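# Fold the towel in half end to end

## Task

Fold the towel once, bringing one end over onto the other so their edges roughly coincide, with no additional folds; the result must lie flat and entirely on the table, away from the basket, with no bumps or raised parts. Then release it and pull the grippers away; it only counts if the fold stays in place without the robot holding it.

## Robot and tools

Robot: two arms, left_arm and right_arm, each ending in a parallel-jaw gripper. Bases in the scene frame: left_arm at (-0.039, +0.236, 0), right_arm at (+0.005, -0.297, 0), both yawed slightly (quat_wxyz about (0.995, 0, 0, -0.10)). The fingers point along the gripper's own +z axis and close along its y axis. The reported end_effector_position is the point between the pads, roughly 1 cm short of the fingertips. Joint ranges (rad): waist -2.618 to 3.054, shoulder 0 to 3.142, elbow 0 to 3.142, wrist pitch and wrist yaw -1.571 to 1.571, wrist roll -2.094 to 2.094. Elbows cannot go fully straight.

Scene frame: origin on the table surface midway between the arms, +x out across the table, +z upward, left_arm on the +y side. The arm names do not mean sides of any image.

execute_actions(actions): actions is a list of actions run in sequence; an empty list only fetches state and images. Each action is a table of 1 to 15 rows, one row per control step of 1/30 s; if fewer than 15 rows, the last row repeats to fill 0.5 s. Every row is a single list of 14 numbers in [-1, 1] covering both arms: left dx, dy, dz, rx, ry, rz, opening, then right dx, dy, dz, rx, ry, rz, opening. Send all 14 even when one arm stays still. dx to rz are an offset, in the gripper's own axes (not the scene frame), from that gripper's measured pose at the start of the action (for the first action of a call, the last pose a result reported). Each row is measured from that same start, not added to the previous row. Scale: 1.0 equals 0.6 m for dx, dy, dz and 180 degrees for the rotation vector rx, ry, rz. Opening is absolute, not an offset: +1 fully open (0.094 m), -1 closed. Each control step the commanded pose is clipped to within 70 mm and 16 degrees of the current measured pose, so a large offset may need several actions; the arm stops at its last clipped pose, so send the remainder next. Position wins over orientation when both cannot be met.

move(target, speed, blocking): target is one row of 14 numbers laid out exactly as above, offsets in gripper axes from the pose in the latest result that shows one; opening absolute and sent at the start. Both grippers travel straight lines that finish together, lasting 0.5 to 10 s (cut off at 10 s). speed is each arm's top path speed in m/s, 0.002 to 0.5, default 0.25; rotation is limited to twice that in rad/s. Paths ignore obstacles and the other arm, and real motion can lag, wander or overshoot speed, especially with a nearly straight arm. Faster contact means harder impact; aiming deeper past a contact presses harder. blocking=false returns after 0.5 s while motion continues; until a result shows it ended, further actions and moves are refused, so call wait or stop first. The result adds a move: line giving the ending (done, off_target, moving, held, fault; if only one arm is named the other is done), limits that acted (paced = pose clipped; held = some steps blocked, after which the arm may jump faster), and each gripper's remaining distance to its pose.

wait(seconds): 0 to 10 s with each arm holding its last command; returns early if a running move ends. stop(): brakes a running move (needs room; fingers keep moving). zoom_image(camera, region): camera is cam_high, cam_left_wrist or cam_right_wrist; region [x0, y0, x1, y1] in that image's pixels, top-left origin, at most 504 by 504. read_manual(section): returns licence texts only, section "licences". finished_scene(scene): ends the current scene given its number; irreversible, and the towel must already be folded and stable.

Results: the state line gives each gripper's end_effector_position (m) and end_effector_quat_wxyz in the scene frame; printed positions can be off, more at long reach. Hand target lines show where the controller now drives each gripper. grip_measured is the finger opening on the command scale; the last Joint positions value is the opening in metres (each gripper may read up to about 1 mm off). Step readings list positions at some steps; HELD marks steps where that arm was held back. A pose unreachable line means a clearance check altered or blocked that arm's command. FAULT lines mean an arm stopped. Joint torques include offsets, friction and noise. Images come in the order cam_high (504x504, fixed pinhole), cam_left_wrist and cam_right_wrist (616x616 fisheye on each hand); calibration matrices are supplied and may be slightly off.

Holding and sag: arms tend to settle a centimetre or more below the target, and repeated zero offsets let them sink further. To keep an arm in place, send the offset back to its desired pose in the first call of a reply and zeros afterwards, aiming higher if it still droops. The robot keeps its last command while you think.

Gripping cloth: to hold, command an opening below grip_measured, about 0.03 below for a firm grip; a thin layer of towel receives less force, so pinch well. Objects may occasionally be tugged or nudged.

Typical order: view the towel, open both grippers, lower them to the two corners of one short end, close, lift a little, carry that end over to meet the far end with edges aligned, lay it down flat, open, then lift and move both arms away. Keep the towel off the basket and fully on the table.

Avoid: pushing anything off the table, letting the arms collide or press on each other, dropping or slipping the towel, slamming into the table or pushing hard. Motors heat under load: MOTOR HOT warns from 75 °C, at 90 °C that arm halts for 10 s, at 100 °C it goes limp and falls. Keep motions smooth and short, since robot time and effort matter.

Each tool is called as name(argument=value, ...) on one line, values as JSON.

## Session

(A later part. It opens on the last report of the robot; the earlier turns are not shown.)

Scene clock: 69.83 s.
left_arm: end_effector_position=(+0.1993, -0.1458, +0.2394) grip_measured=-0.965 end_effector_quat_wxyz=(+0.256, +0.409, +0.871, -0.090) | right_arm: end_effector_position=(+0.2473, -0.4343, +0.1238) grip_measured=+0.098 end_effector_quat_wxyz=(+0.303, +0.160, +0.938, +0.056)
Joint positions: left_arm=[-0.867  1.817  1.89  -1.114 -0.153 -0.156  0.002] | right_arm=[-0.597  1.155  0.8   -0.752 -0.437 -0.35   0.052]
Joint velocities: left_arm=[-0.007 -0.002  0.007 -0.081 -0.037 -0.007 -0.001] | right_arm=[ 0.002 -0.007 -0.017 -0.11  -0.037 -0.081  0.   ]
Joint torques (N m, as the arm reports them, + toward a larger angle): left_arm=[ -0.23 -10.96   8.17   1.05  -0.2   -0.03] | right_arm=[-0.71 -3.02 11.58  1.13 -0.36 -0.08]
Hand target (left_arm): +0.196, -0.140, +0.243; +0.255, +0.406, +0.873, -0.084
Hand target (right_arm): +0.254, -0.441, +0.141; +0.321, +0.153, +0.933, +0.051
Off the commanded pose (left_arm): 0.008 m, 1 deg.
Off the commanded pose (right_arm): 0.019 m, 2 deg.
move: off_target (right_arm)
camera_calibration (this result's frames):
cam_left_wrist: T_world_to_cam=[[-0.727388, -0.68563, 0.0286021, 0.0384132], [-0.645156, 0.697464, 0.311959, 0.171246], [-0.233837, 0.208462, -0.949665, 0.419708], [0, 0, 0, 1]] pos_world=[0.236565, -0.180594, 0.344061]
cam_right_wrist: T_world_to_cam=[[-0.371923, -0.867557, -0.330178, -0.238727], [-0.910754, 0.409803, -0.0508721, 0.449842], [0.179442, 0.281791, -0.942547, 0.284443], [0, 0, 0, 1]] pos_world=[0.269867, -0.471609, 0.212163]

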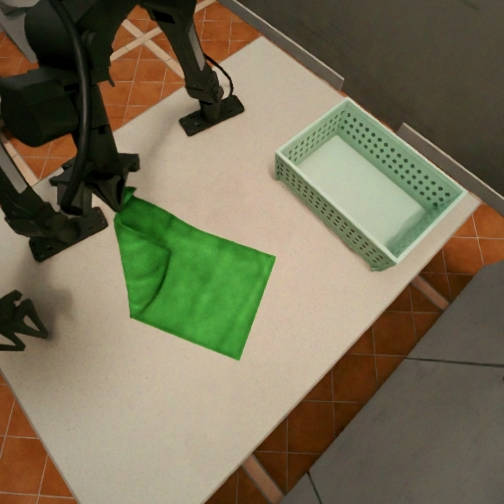

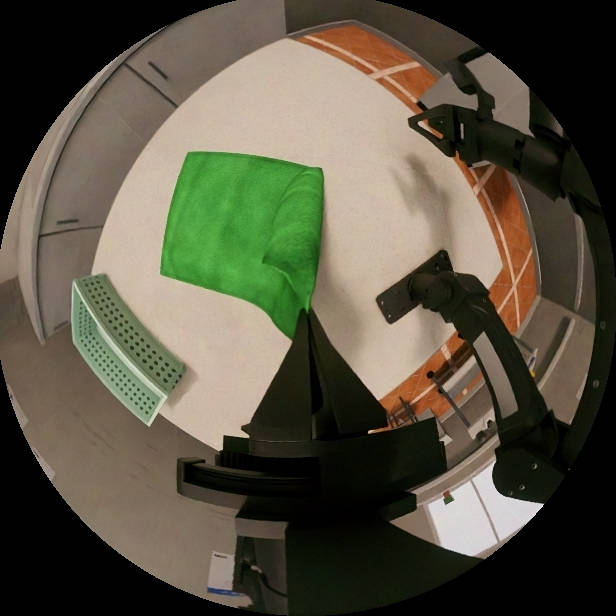

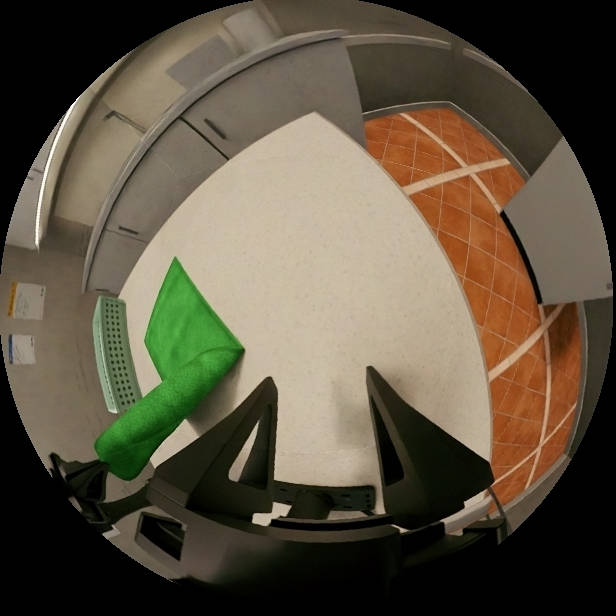

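move(target=[0.083,0.387,0.23,0.03,0,0.045,-1,-0.02,0,-0.02,0,-0.01,0,0.1], speed=0.12)

Scene clock: 74.50 s.
left_arm: end_effector_position=(+0.3936, -0.0109, +0.1049) grip_measured=-0.965 end_effector_quat_wxyz=(+0.235, +0.479, +0.839, -0.108) | right_arm: end_effector_position=(+0.2447, -0.4331, +0.1224) grip_measured=+0.098 end_effector_quat_wxyz=(+0.298, +0.163, +0.939, +0.059)
Joint positions: left_arm=[-0.223  2.031  1.66  -0.736  0.25   0.546  0.002] | right_arm=[-0.601  1.155  0.8   -0.766 -0.438 -0.353  0.052]
Joint velocities: left_arm=[-0.012 -0.002  0.002  0.007 -0.037 -0.037 -0.   ] | right_arm=[-0.017  0.002  0.012 -0.037 -0.007  0.037 -0.001]
Joint torques (N m, as the arm reports them, + toward a larger angle): left_arm=[  0.44 -11.16  10.79   1.13   0.22   0.07] | right_arm=[-0.75 -4.7  10.6   1.09 -0.35  0.03]
Hand target (left_arm): +0.400, -0.013, +0.109; +0.243, +0.481, +0.835, -0.113
Hand target (right_arm): +0.249, -0.438, +0.140; +0.318, +0.161, +0.933, +0.053
Off the commanded pose (left_arm): 0.007 m, 1 deg.
Off the commanded pose (right_arm): 0.019 m, 2 deg.
move: off_target (right_arm)
camera_calibration (this result's frames):
cam_left_wrist: T_world_to_cam=[[-0.827526, -0.560296, 0.0356356, 0.316109], [-0.518014, 0.78647, 0.336343, 0.192909], [-0.216478, 0.259873, -0.941065, 0.302121], [0, 0, 0, 1]] pos_world=[0.42692, -0.0531157, 0.208167]
cam_right_wrist: T_world_to_cam=[[-0.376961, -0.86349, -0.335091, -0.235523], [-0.910264, 0.412251, -0.0383204, 0.446281], [0.171231, 0.290576, -0.941406, 0.288929], [0, 0, 0, 1]] pos_world=[0.267977, -0.471308, 0.210179]

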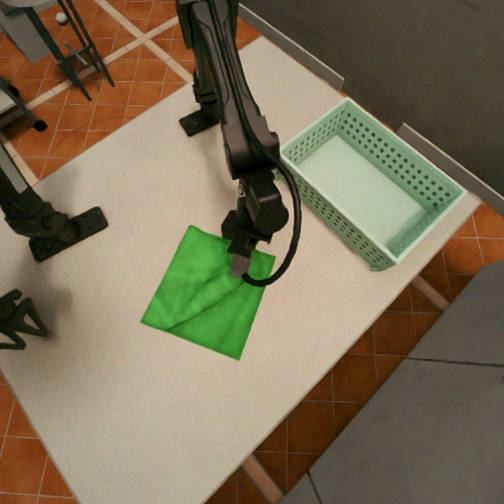

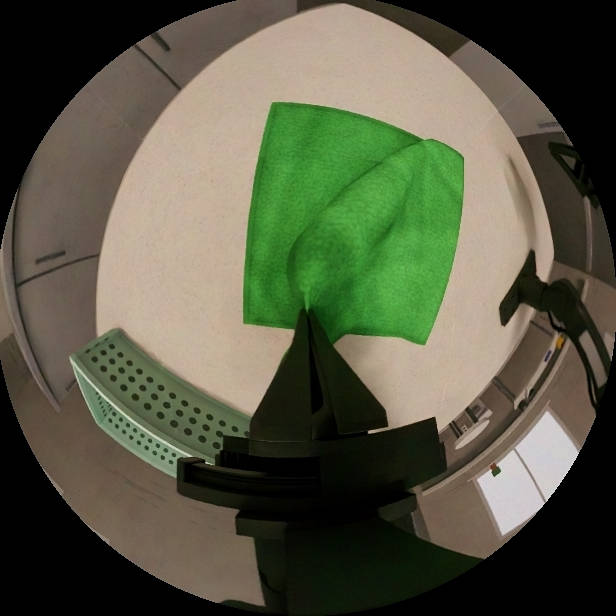

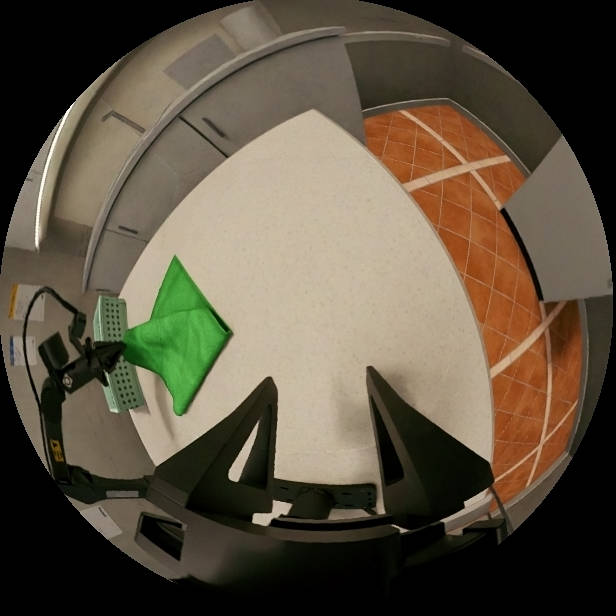

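move(target=[-0.085,-0.338,-0.218,0,0,0,-1,-0.02,0,-0.02,0,-0.01,0,0.1], speed=0.18)

move(target=[0.233,-0.205,0.173,0,0,0,-1,-0.02,0,-0.02,0,-0.01,0,0.1], speed=0.15)

Scene clock: 78.53 s.
left_arm: end_effector_position=(+0.2061, -0.1023, +0.2248) grip_measured=-0.965 end_effector_quat_wxyz=(+0.230, +0.481, +0.839, -0.110) | right_arm: end_effector_position=(+0.2421, -0.4320, +0.1211) grip_measured=+0.098 end_effector_quat_wxyz=(+0.292, +0.167, +0.940, +0.063)
Joint positions: left_arm=[-0.732  1.685  1.686 -1.057  0.013  0.098  0.002] | right_arm=[-0.606  1.155  0.8   -0.78  -0.439 -0.353  0.052]
Joint velocities: left_arm=[-0.017 -0.007 -0.017 -0.154 -0.037  0.007 -0.001] | right_arm=[-0.012 -0.012 -0.002  0.007 -0.066 -0.066 -0.   ]
Joint torques (N m, as the arm reports them, + toward a larger angle): left_arm=[-0.23 -9.33 10.75  0.99 -0.09 -0.04] | right_arm=[-0.75 -4.6  10.62  1.08 -0.35  0.  ]
Hand target (left_arm): +0.204, -0.100, +0.234; +0.234, +0.479, +0.839, -0.109
Hand target (right_arm): +0.247, -0.437, +0.138; +0.312, +0.164, +0.934, +0.057
Off the commanded pose (left_arm): 0.010 m, 1 deg.
Off the commanded pose (right_arm): 0.019 m, 2 deg.
move: off_target (right_arm)
camera_calibration (this result's frames):
cam_left_wrist: T_world_to_cam=[[-0.830618, -0.555285, 0.0416061, 0.105279], [-0.50996, 0.788569, 0.343657, 0.124183], [-0.223637, 0.26423, -0.938173, 0.399346], [0, 0, 0, 1]] pos_world=[0.240083, -0.144987, 0.3276]
cam_right_wrist: T_world_to_cam=[[-0.384104, -0.858143, -0.340667, -0.231361], [-0.908641, 0.416803, -0.0254304, 0.44339], [0.163814, 0.299776, -0.93984, 0.293396], [0, 0, 0, 1]] pos_world=[0.265954, -0.4713, 0.208203]

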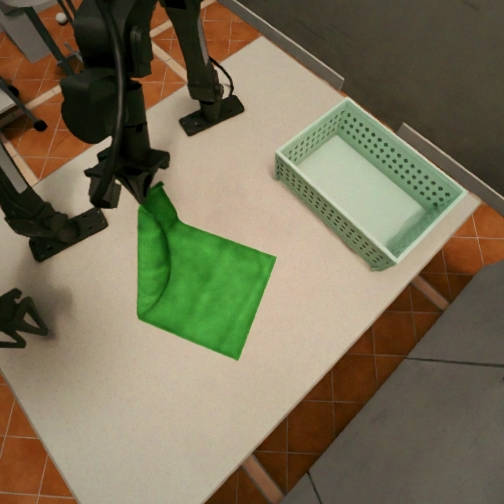

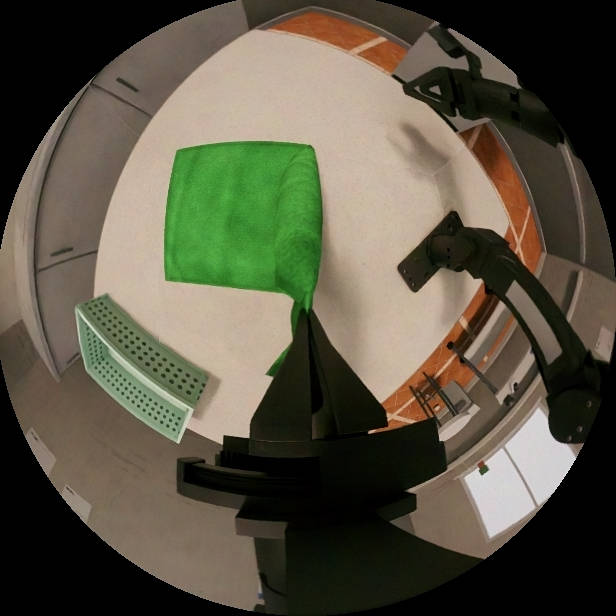

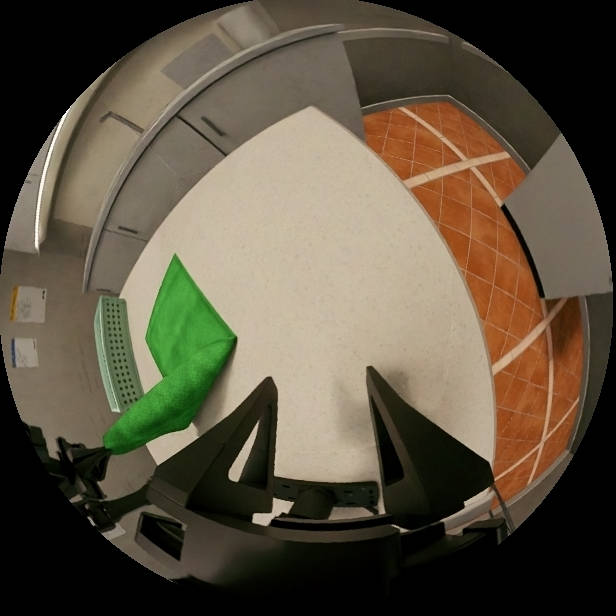

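Scene clock: 80.60 s.
left_arm: end_effector_position=(+0.0728, -0.1073, +0.0676) grip_measured=-0.965 end_effector_quat_wxyz=(+0.231, +0.480, +0.838, -0.118) | right_arm: end_effector_position=(+0.2394, -0.4309, +0.1198) grip_measured=+0.098 end_effector_quat_wxyz=(+0.287, +0.171, +0.940, +0.067)
Joint positions: left_arm=[-1.136  1.533  0.89  -0.43  -0.173 -0.259  0.002] | right_arm=[-0.611  1.155  0.8   -0.795 -0.439 -0.353  0.052]
Joint velocities: left_arm=[-0.012 -0.007 -0.007  0.066 -0.007 -0.037 -0.001] | right_arm=[ 0.002  0.007  0.007  0.007 -0.037  0.037  0.001]
Joint torques (N m, as the arm reports them, + toward a larger angle): left_arm=[-0.56 -6.62  6.15  1.21 -0.19 -0.03] | right_arm=[-0.77 -4.52 10.63  1.05 -0.35 -0.01]
Hand target (left_arm): +0.071, -0.103, +0.061; +0.229, +0.481, +0.839, -0.110
Hand target (right_arm): +0.244, -0.436, +0.137; +0.307, +0.168, +0.935, +0.060
Off the commanded pose (left_arm): 0.009 m, 1 deg.
Off the commanded pose (right_arm): 0.019 m, 2 deg.
move: off_target (right_arm)
camera_calibration (this result's frames):
cam_left_wrist: T_world_to_cam=[[-0.831573, -0.552673, 0.0551283, -0.00226146], [-0.506164, 0.794952, 0.334439, 0.115272], [-0.22866, 0.250206, -0.940804, 0.222418], [0, 0, 0, 1]] pos_world=[0.107324, -0.148536, 0.170825]
cam_right_wrist: T_world_to_cam=[[-0.390938, -0.852833, -0.346183, -0.227217], [-0.907033, 0.420873, -0.0125389, 0.440326], [0.156393, 0.309097, -0.938083, 0.297831], [0, 0, 0, 1]] pos_world=[0.263984, -0.471158, 0.206253]

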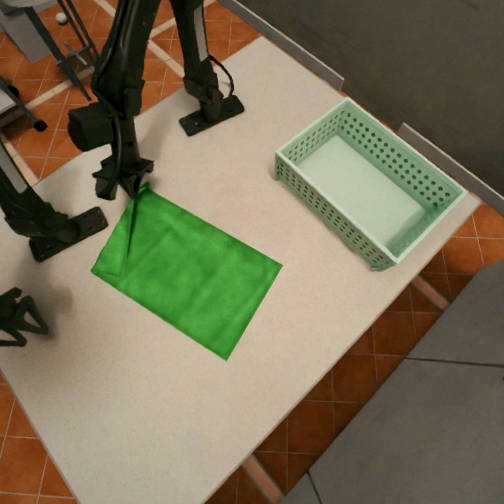

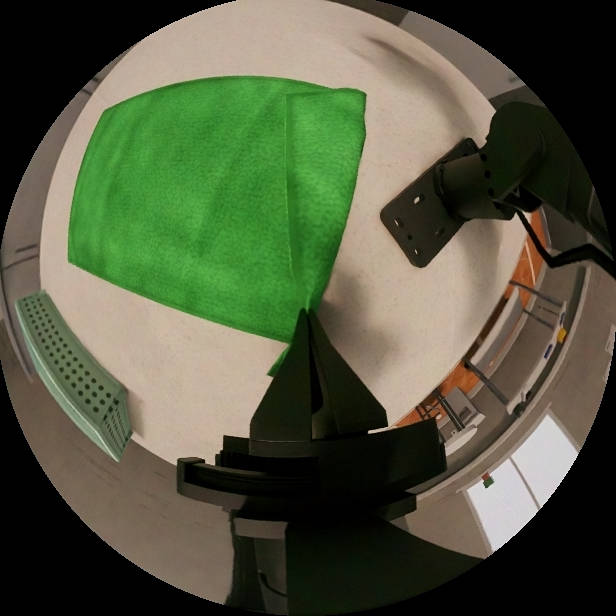

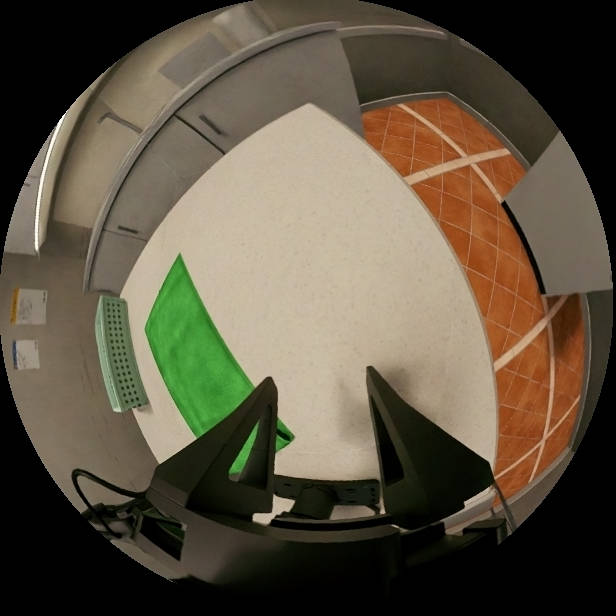

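move(target=[-0.042,0.2,0.033,0,0,0,-1,-0.02,0,-0.02,0,-0.015,0,0.1], speed=0.08)

Scene clock: 83.70 s.
left_arm: end_effector_position=(+0.1863, -0.0687, +0.0634) grip_measured=-0.965 end_effector_quat_wxyz=(+0.229, +0.480, +0.839, -0.114) | right_arm: end_effector_position=(+0.2389, -0.4320, +0.1203) grip_measured=+0.098 end_effector_quat_wxyz=(+0.290, +0.174, +0.939, +0.069)
Joint positions: left_arm=[-0.714  1.592  0.931 -0.392  0.029  0.109  0.002] | right_arm=[-0.62   1.155  0.8   -0.795 -0.447 -0.353  0.052]
Joint velocities: left_arm=[-0.002 -0.012 -0.007 -0.022 -0.022  0.037 -0.   ] | right_arm=[-0.007 -0.002 -0.007 -0.081 -0.022 -0.007  0.001]
Joint torques (N m, as the arm reports them, + toward a larger angle): left_arm=[ 0.62 -6.38 10.4   1.2   0.09  0.06] | right_arm=[-0.76 -5.52  9.51  1.07 -0.39  0.02]
Hand target (left_arm): +0.192, -0.073, +0.066; +0.232, +0.480, +0.838, -0.118
Hand target (right_arm): +0.242, -0.435, +0.136; +0.310, +0.172, +0.933, +0.063
Off the commanded pose (left_arm): 0.008 m, 0 deg.
Off the commanded pose (right_arm): 0.016 m, 2 deg.
move: off_target (right_arm)
camera_calibration (this result's frames):
cam_left_wrist: T_world_to_cam=[[-0.830051, -0.5554, 0.0504583, 0.113567], [-0.508436, 0.790819, 0.340732, 0.143107], [-0.229146, 0.25717, -0.938805, 0.235269], [0, 0, 0, 1]] pos_world=[0.220938, -0.1106, 0.16638]
cam_right_wrist: T_world_to_cam=[[-0.394414, -0.848615, -0.352547, -0.224797], [-0.904305, 0.426617, -0.0152115, 0.442506], [0.163311, 0.31281, -0.93567, 0.298456], [0, 0, 0, 1]] pos_world=[0.262755, -0.472907, 0.206736]

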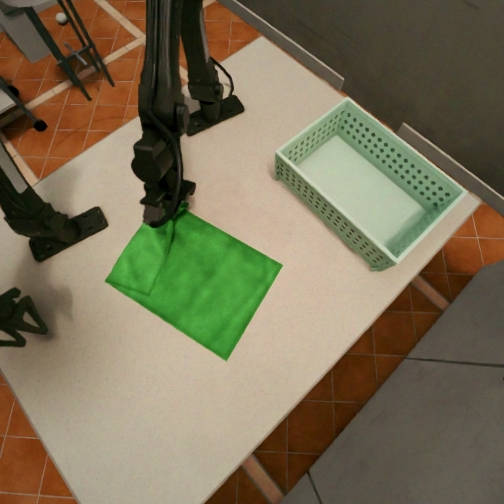

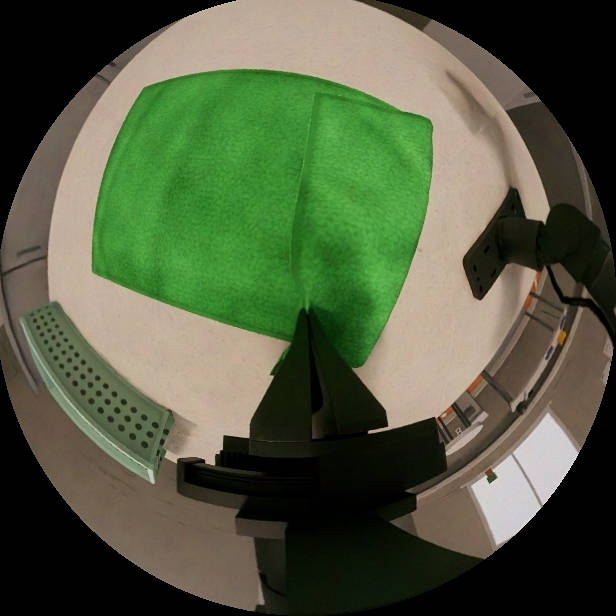

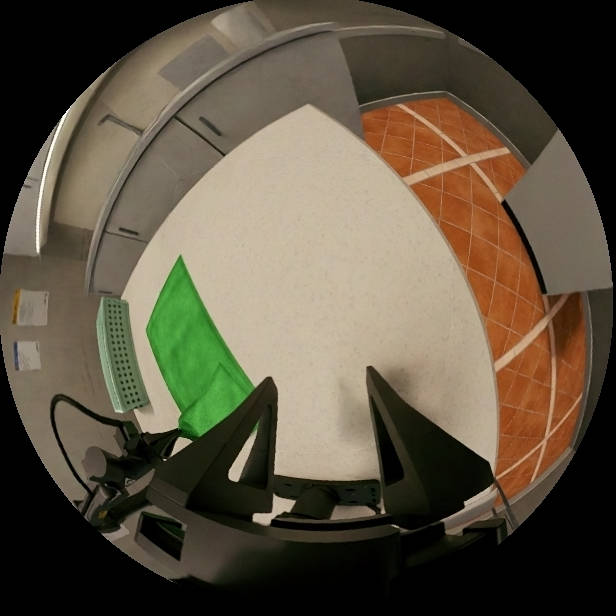

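move(target=[-0.095,0.357,0.072,0.01,0,0.045,-1,-0.02,0,-0.02,0,-0.015,0,0.1], speed=0.08)

Scene clock: 88.03 s.
left_arm: end_effector_position=(+0.4054, -0.0209, +0.0641) grip_measured=-0.965 end_effector_quat_wxyz=(+0.239, +0.541, +0.800, -0.104) | right_arm: end_effector_position=(+0.2384, -0.4332, +0.1209) grip_measured=+0.098 end_effector_quat_wxyz=(+0.292, +0.178, +0.937, +0.070)
Joint positions: left_arm=[-0.222  2.131  1.646 -0.631  0.277  0.695  0.002] | right_arm=[-0.63   1.155  0.8   -0.795 -0.455 -0.353  0.052]
Joint velocities: left_arm=[-0.002 -0.007 -0.007  0.066  0.051 -0.007 -0.   ] | right_arm=[-0.007 -0.017  0.002  0.022 -0.051  0.037 -0.001]
Joint torques (N m, as the arm reports them, + toward a larger angle): left_arm=[  0.66 -11.49  10.63   0.88   0.27   0.05] | right_arm=[-0.79 -5.52  9.52  1.07 -0.37  0.02]
Hand target (left_arm): +0.406, -0.019, +0.062; +0.230, +0.541, +0.801, -0.111
Hand target (right_arm): +0.241, -0.436, +0.136; +0.312, +0.175, +0.932, +0.065
Off the commanded pose (left_arm): 0.004 m, 1 deg.
Off the commanded pose (right_arm): 0.016 m, 2 deg.
move: off_target (right_arm)
camera_calibration (this result's frames):
cam_left_wrist: T_world_to_cam=[[-0.89808, -0.43962, -0.0136189, 0.356079], [-0.418287, 0.844108, 0.335438, 0.181419], [-0.135969, 0.306947, -0.941964, 0.23724], [0, 0, 0, 1]] pos_world=[0.427931, -0.0694176, 0.167466]
cam_right_wrist: T_world_to_cam=[[-0.397813, -0.844362, -0.358884, -0.222373], [-0.901525, 0.432356, -0.0179055, 0.444688], [0.170284, 0.31642, -0.93321, 0.299042], [0, 0, 0, 1]] pos_world=[0.261512, -0.474649, 0.207225]

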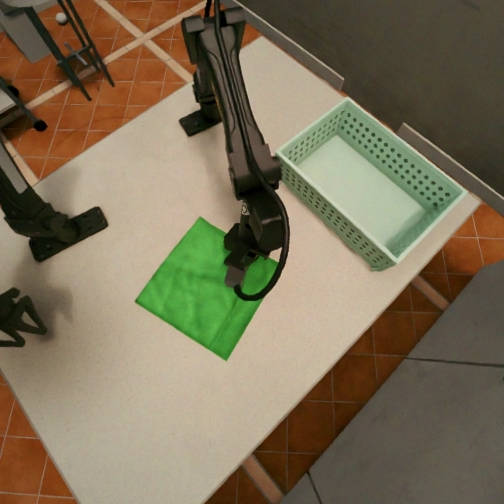

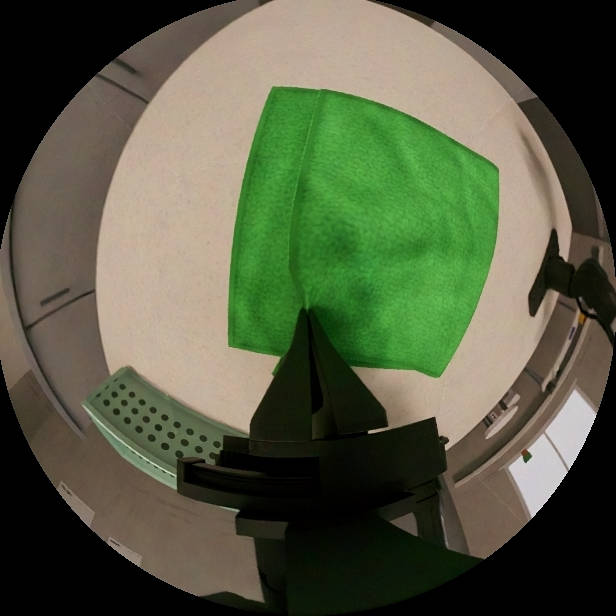

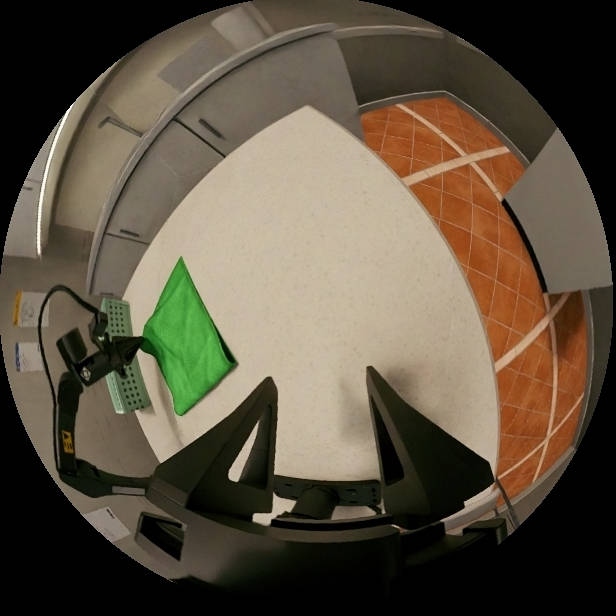

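move(target=[0.026,0.06,0.034,0,0,0,-1,-0.02,0,-0.02,0,-0.015,0,0.1], speed=0.05)

Scene clock: 90.17 s.
left_arm: end_effector_position=(+0.4332, -0.0038, +0.0420) grip_measured=-0.965 end_effector_quat_wxyz=(+0.236, +0.542, +0.801, -0.100) | right_arm: end_effector_position=(+0.2377, -0.4346, +0.1215) grip_measured=+0.098 end_effector_quat_wxyz=(+0.294, +0.182, +0.936, +0.072)
Joint positions: left_arm=[-0.166  2.234  1.729 -0.632  0.292  0.751  0.002] | right_arm=[-0.64   1.155  0.8   -0.795 -0.463 -0.353  0.052]
Joint velocities: left_arm=[-0.012 -0.012  0.012  0.037 -0.081 -0.007 -0.   ] | right_arm=[-0.012  0.002 -0.022 -0.022 -0.037 -0.022 -0.   ]
Joint torques (N m, as the arm reports them, + toward a larger angle): left_arm=[  0.75 -12.28  10.48   1.03   0.24   0.02] | right_arm=[-0.76 -5.47  9.52  1.08 -0.36  0.02]
Hand target (left_arm): +0.439, -0.003, +0.042; +0.240, +0.541, +0.799, -0.104
Hand target (right_arm): +0.241, -0.438, +0.137; +0.314, +0.179, +0.930, +0.066
Off the commanded pose (left_arm): 0.006 m, 1 deg.
Off the commanded pose (right_arm): 0.016 m, 2 deg.
move: off_target (right_arm)
camera_calibration (this result's frames):
cam_left_wrist: T_world_to_cam=[[-0.897474, -0.440727, -0.0173461, 0.388113], [-0.419085, 0.839821, 0.345064, 0.185992], [-0.137511, 0.316955, -0.938419, 0.215531], [0, 0, 0, 1]] pos_world=[0.455905, -0.0534614, 0.144811]
cam_right_wrist: T_world_to_cam=[[-0.402, -0.839791, -0.364894, -0.21991], [-0.898297, 0.43891, -0.020491, 0.44709], [0.177364, 0.319546, -0.930824, 0.299497], [0, 0, 0, 1]] pos_world=[0.260096, -0.476613, 0.207696]

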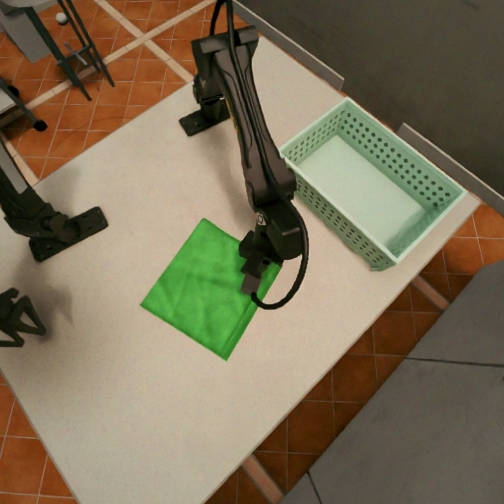

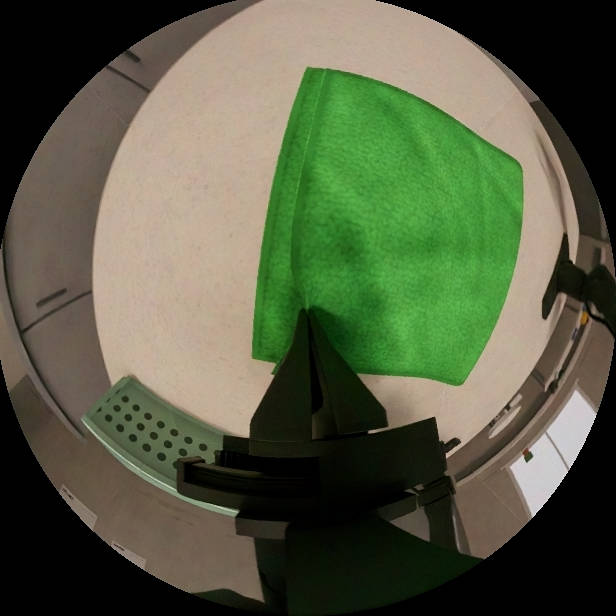

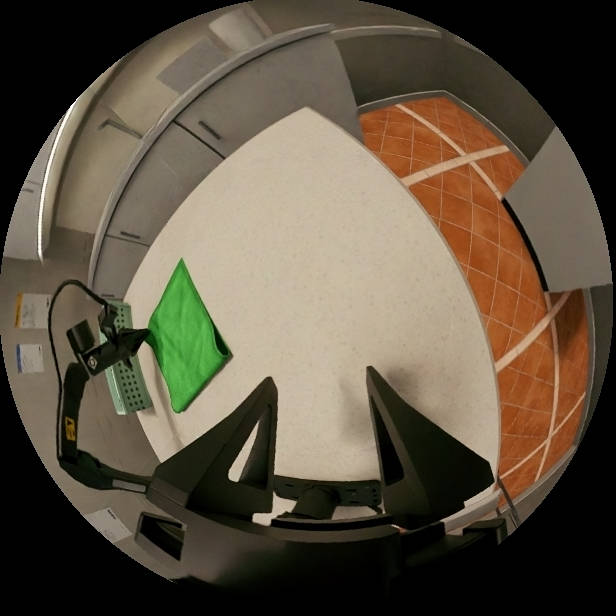

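move(target=[0,0.03,0,0,0,0,-1,-0.02,0,-0.02,0,-0.015,0,0.1], speed=0.04)

move(target=[-0.04,0.01,-0.08,0,0,0,-0.2,-0.02,0,-0.02,0,-0.015,0,0.1], speed=0.08)

move(target=[0.17,-0.42,-0.33,0,0,0,-0.2,-0.02,0,-0.02,0,-0.015,0,0.1])

zoom_image(camera="cam_high", region=[125,205,300,380])

Scene clock: 92.70 s.
left_arm: end_effector_position=(+0.4483, -0.0004, +0.0470) grip_measured=-0.965 end_effector_quat_wxyz=(+0.244, +0.543, +0.798, -0.094) | right_arm: end_effector_position=(+0.2370, -0.4361, +0.1220) grip_measured=+0.098 end_effector_quat_wxyz=(+0.296, +0.186, +0.934, +0.074)
Joint positions: left_arm=[-0.15   2.266  1.798 -0.654  0.293  0.77   0.002] | right_arm=[-0.651  1.155  0.8   -0.795 -0.471 -0.353  0.052]
Joint velocities: left_arm=[ 0.002 -0.012 -0.012  0.037 -0.007 -0.037  0.001] | right_arm=[ 0.002  0.017 -0.027 -0.037 -0.051  0.007  0.   ]
Joint torques (N m, as the arm reports them, + toward a larger angle): left_arm=[  0.79 -12.47  10.72   0.88   0.21   0.05] | right_arm=[-0.77 -5.47  9.51  1.07 -0.39  0.02]
Hand target (left_arm): +0.449, +0.003, +0.044; +0.236, +0.542, +0.801, -0.100
Hand target (right_arm): +0.240, -0.439, +0.137; +0.316, +0.183, +0.928, +0.068
Off the commanded pose (left_arm): 0.005 m, 1 deg.
Off the commanded pose (right_arm): 0.016 m, 2 deg.
move: off_target (right_arm)
camera_calibration (this result's frames):
cam_left_wrist: T_world_to_cam=[[-0.89696, -0.440646, -0.0359642, 0.403908], [-0.42616, 0.84008, 0.335638, 0.191311], [-0.117684, 0.31638, -0.941304, 0.212462], [0, 0, 0, 1]] pos_world=[0.468822, -0.0499553, 0.150306]
cam_right_wrist: T_world_to_cam=[[-0.406516, -0.834849, -0.371177, -0.217285], [-0.894731, 0.446001, -0.0232264, 0.449677], [0.184936, 0.322661, -0.928272, 0.299916], [0, 0, 0, 1]] pos_world=[0.258545, -0.478728, 0.208197]

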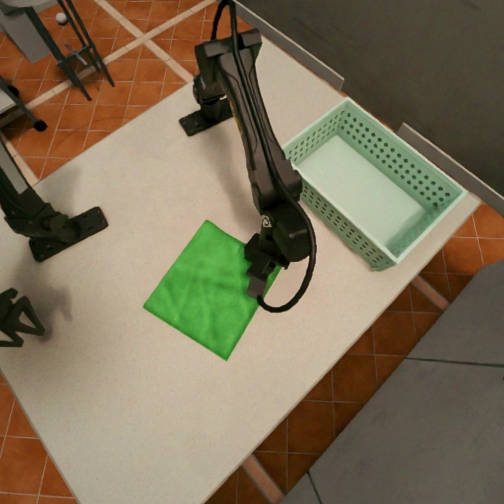

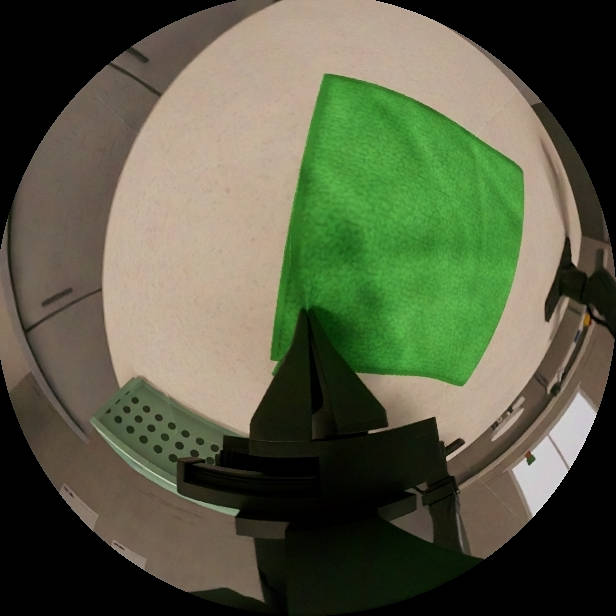

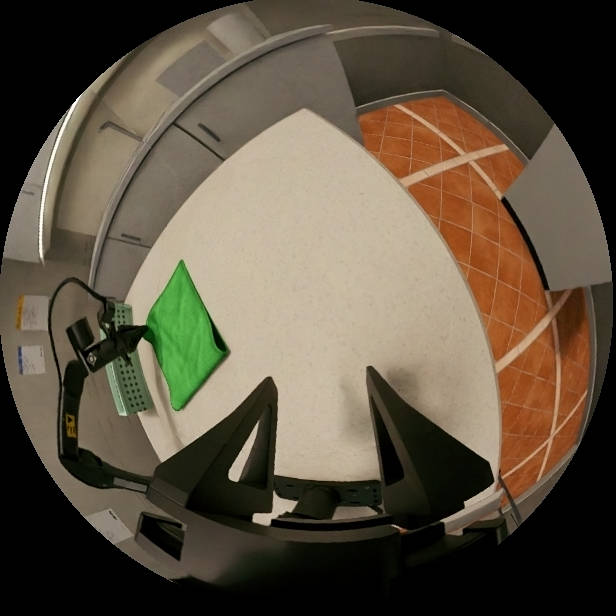

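Scene clock: 93.93 s.
left_arm: end_effector_position=(+0.4467, +0.0002, +0.0931) grip_measured=-0.203 end_effector_quat_wxyz=(+0.245, +0.543, +0.798, -0.094) | right_arm: end_effector_position=(+0.2362, -0.4376, +0.1226) grip_measured=+0.098 end_effector_quat_wxyz=(+0.299, +0.190, +0.932, +0.075)
Joint positions: left_arm=[-0.15   2.228  1.918 -0.812  0.293  0.77   0.037] | right_arm=[-0.662  1.155  0.8   -0.795 -0.479 -0.353  0.052]
Joint velocities: left_arm=[-0.002 -0.007  0.012 -0.051  0.007  0.022  0.   ] | right_arm=[ 0.007 -0.027 -0.017 -0.022 -0.022  0.022 -0.   ]
Joint torques (N m, as the arm reports them, + toward a larger angle): left_arm=[  0.3  -14.18  10.49   0.83   0.15   0.04] | right_arm=[-0.76 -5.46  9.51  1.08 -0.37  0.02]
Hand target (left_arm): +0.447, +0.002, +0.101; +0.245, +0.543, +0.798, -0.094
Hand target (right_arm): +0.239, -0.441, +0.138; +0.318, +0.187, +0.927, +0.069
Off the commanded pose (left_arm): 0.008 m, 0 deg.
Off the commanded pose (right_arm): 0.016 m, 2 deg.
move: off_target (right_arm)
camera_calibration (this result's frames):
cam_left_wrist: T_world_to_cam=[[-0.896921, -0.44066, -0.0367492, 0.404436], [-0.426519, 0.840215, 0.334844, 0.174866], [-0.116675, 0.316003, -0.941557, 0.255069], [0, 0, 0, 1]] pos_world=[0.467091, -0.0493085, 0.196472]
cam_right_wrist: T_world_to_cam=[[-0.410939, -0.829865, -0.377431, -0.214653], [-0.891093, 0.453075, -0.0259827, 0.452262], [0.192567, 0.325649, -0.925673, 0.300288], [0, 0, 0, 1]] pos_world=[0.256973, -0.480831, 0.208703]

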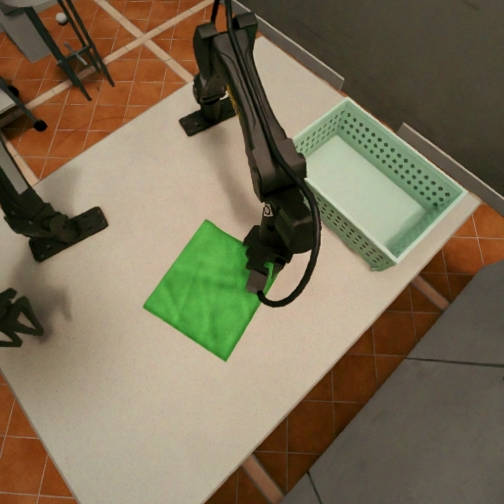

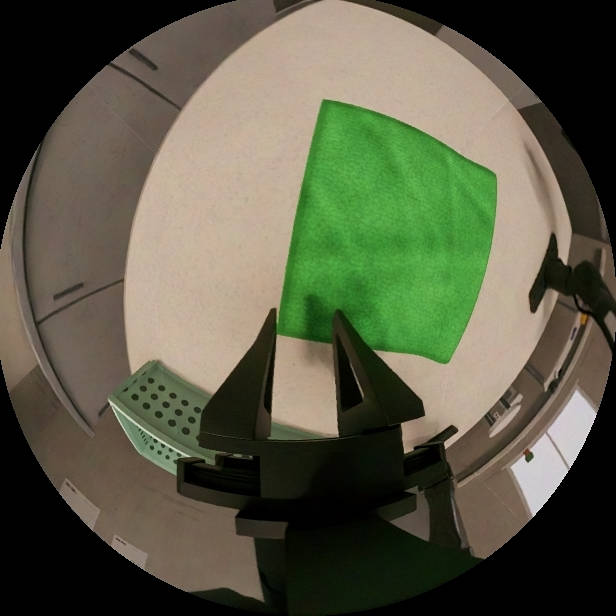

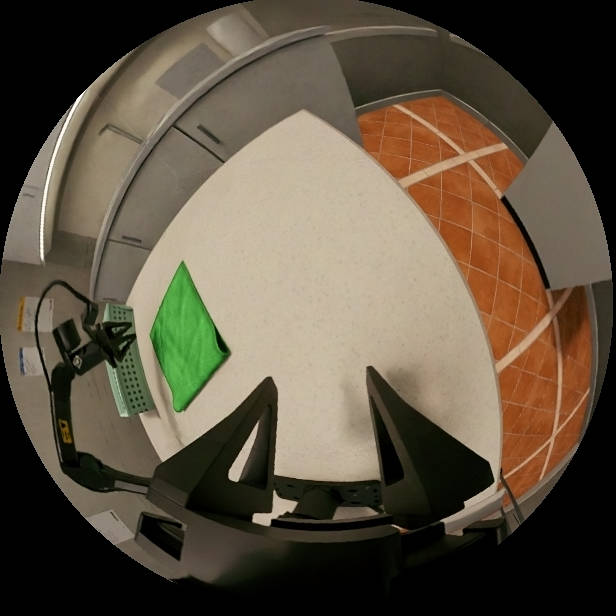

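Scene clock: 95.93 s.
left_arm: end_effector_position=(+0.1392, +0.0613, +0.1922) grip_measured=-0.203 end_effector_quat_wxyz=(+0.264, +0.540, +0.793, -0.097) | right_arm: end_effector_position=(+0.2354, -0.4393, +0.1233) grip_measured=+0.098 end_effector_quat_wxyz=(+0.301, +0.194, +0.930, +0.077)
Joint positions: left_arm=[-0.465  0.987  1.    -1.031  0.147  0.481  0.037] | right_arm=[-0.674  1.155  0.8   -0.795 -0.487 -0.353  0.052]
Joint velocities: left_arm=[-0.012  0.007 -0.007 -0.022  0.022  0.007 -0.001] | right_arm=[ 0.012 -0.007 -0.007 -0.051 -0.037 -0.051 -0.001]
Joint torques (N m, as the arm reports them, + toward a larger angle): left_arm=[-0.79 -2.99  6.06  1.03  0.01 -0.05] | right_arm=[-0.77 -5.46  9.5   1.07 -0.4   0.02]
Hand target (left_arm): +0.130, +0.067, +0.182; +0.244, +0.543, +0.798, -0.094
Hand target (right_arm): +0.238, -0.442, +0.138; +0.321, +0.191, +0.925, +0.071
Off the commanded pose (left_arm): 0.013 m, 2 deg.
Off the commanded pose (right_arm): 0.016 m, 2 deg.
move: off_target (left_arm, right_arm)
camera_calibration (this result's frames):
cam_left_wrist: T_world_to_cam=[[-0.894888, -0.443246, -0.0520367, 0.161988], [-0.437434, 0.848035, 0.299145, -0.0328862], [-0.0884657, 0.290464, -0.952788, 0.292942], [0, 0, 0, 1]] pos_world=[0.156491, 0.0146002, 0.297378]
cam_right_wrist: T_world_to_cam=[[-0.415666, -0.824501, -0.383952, -0.211859], [-0.887097, 0.460678, -0.0288925, 0.455031], [0.2007, 0.328593, -0.922901, 0.300614], [0, 0, 0, 1]] pos_world=[0.255261, -0.48308, 0.20924]

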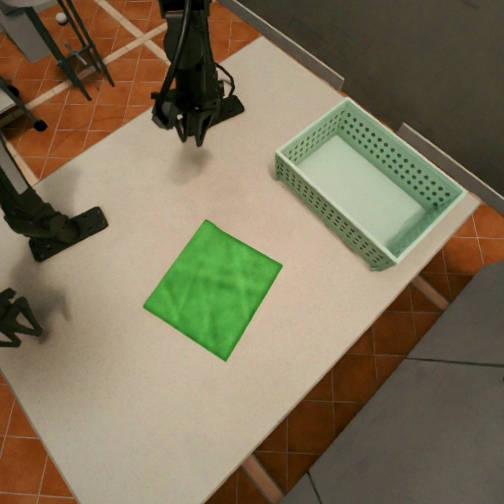

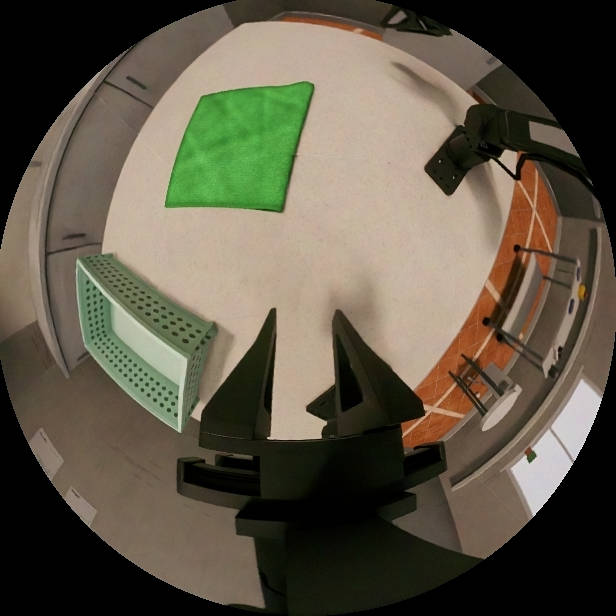

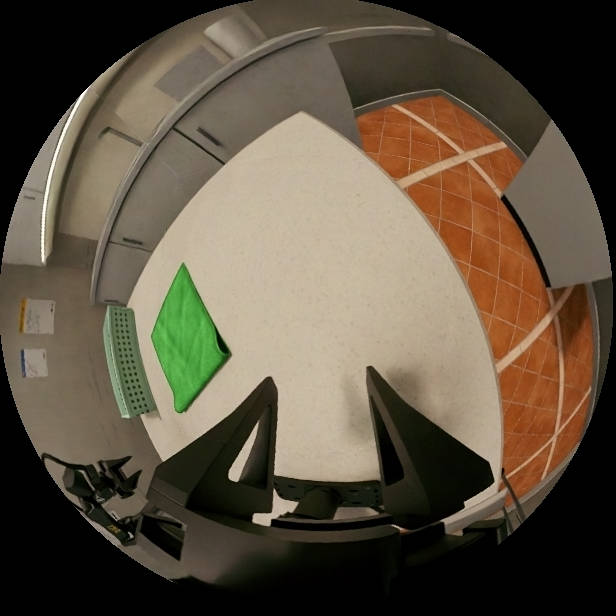

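Region (125, 205, 300, 380) of cam_high's 504x504 image, scaled by 2.880, with more detail than that image has.

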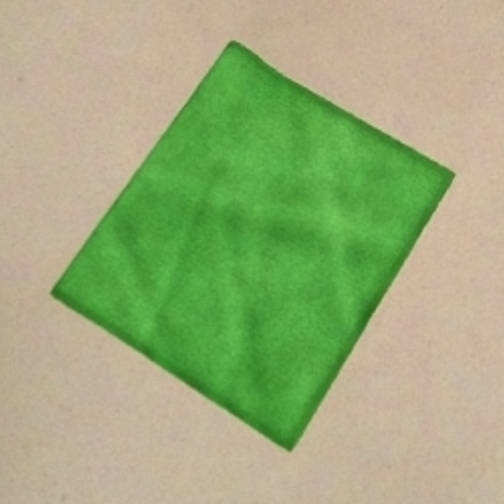

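finished_scene(scene=1)

The scene is finished: the task was done.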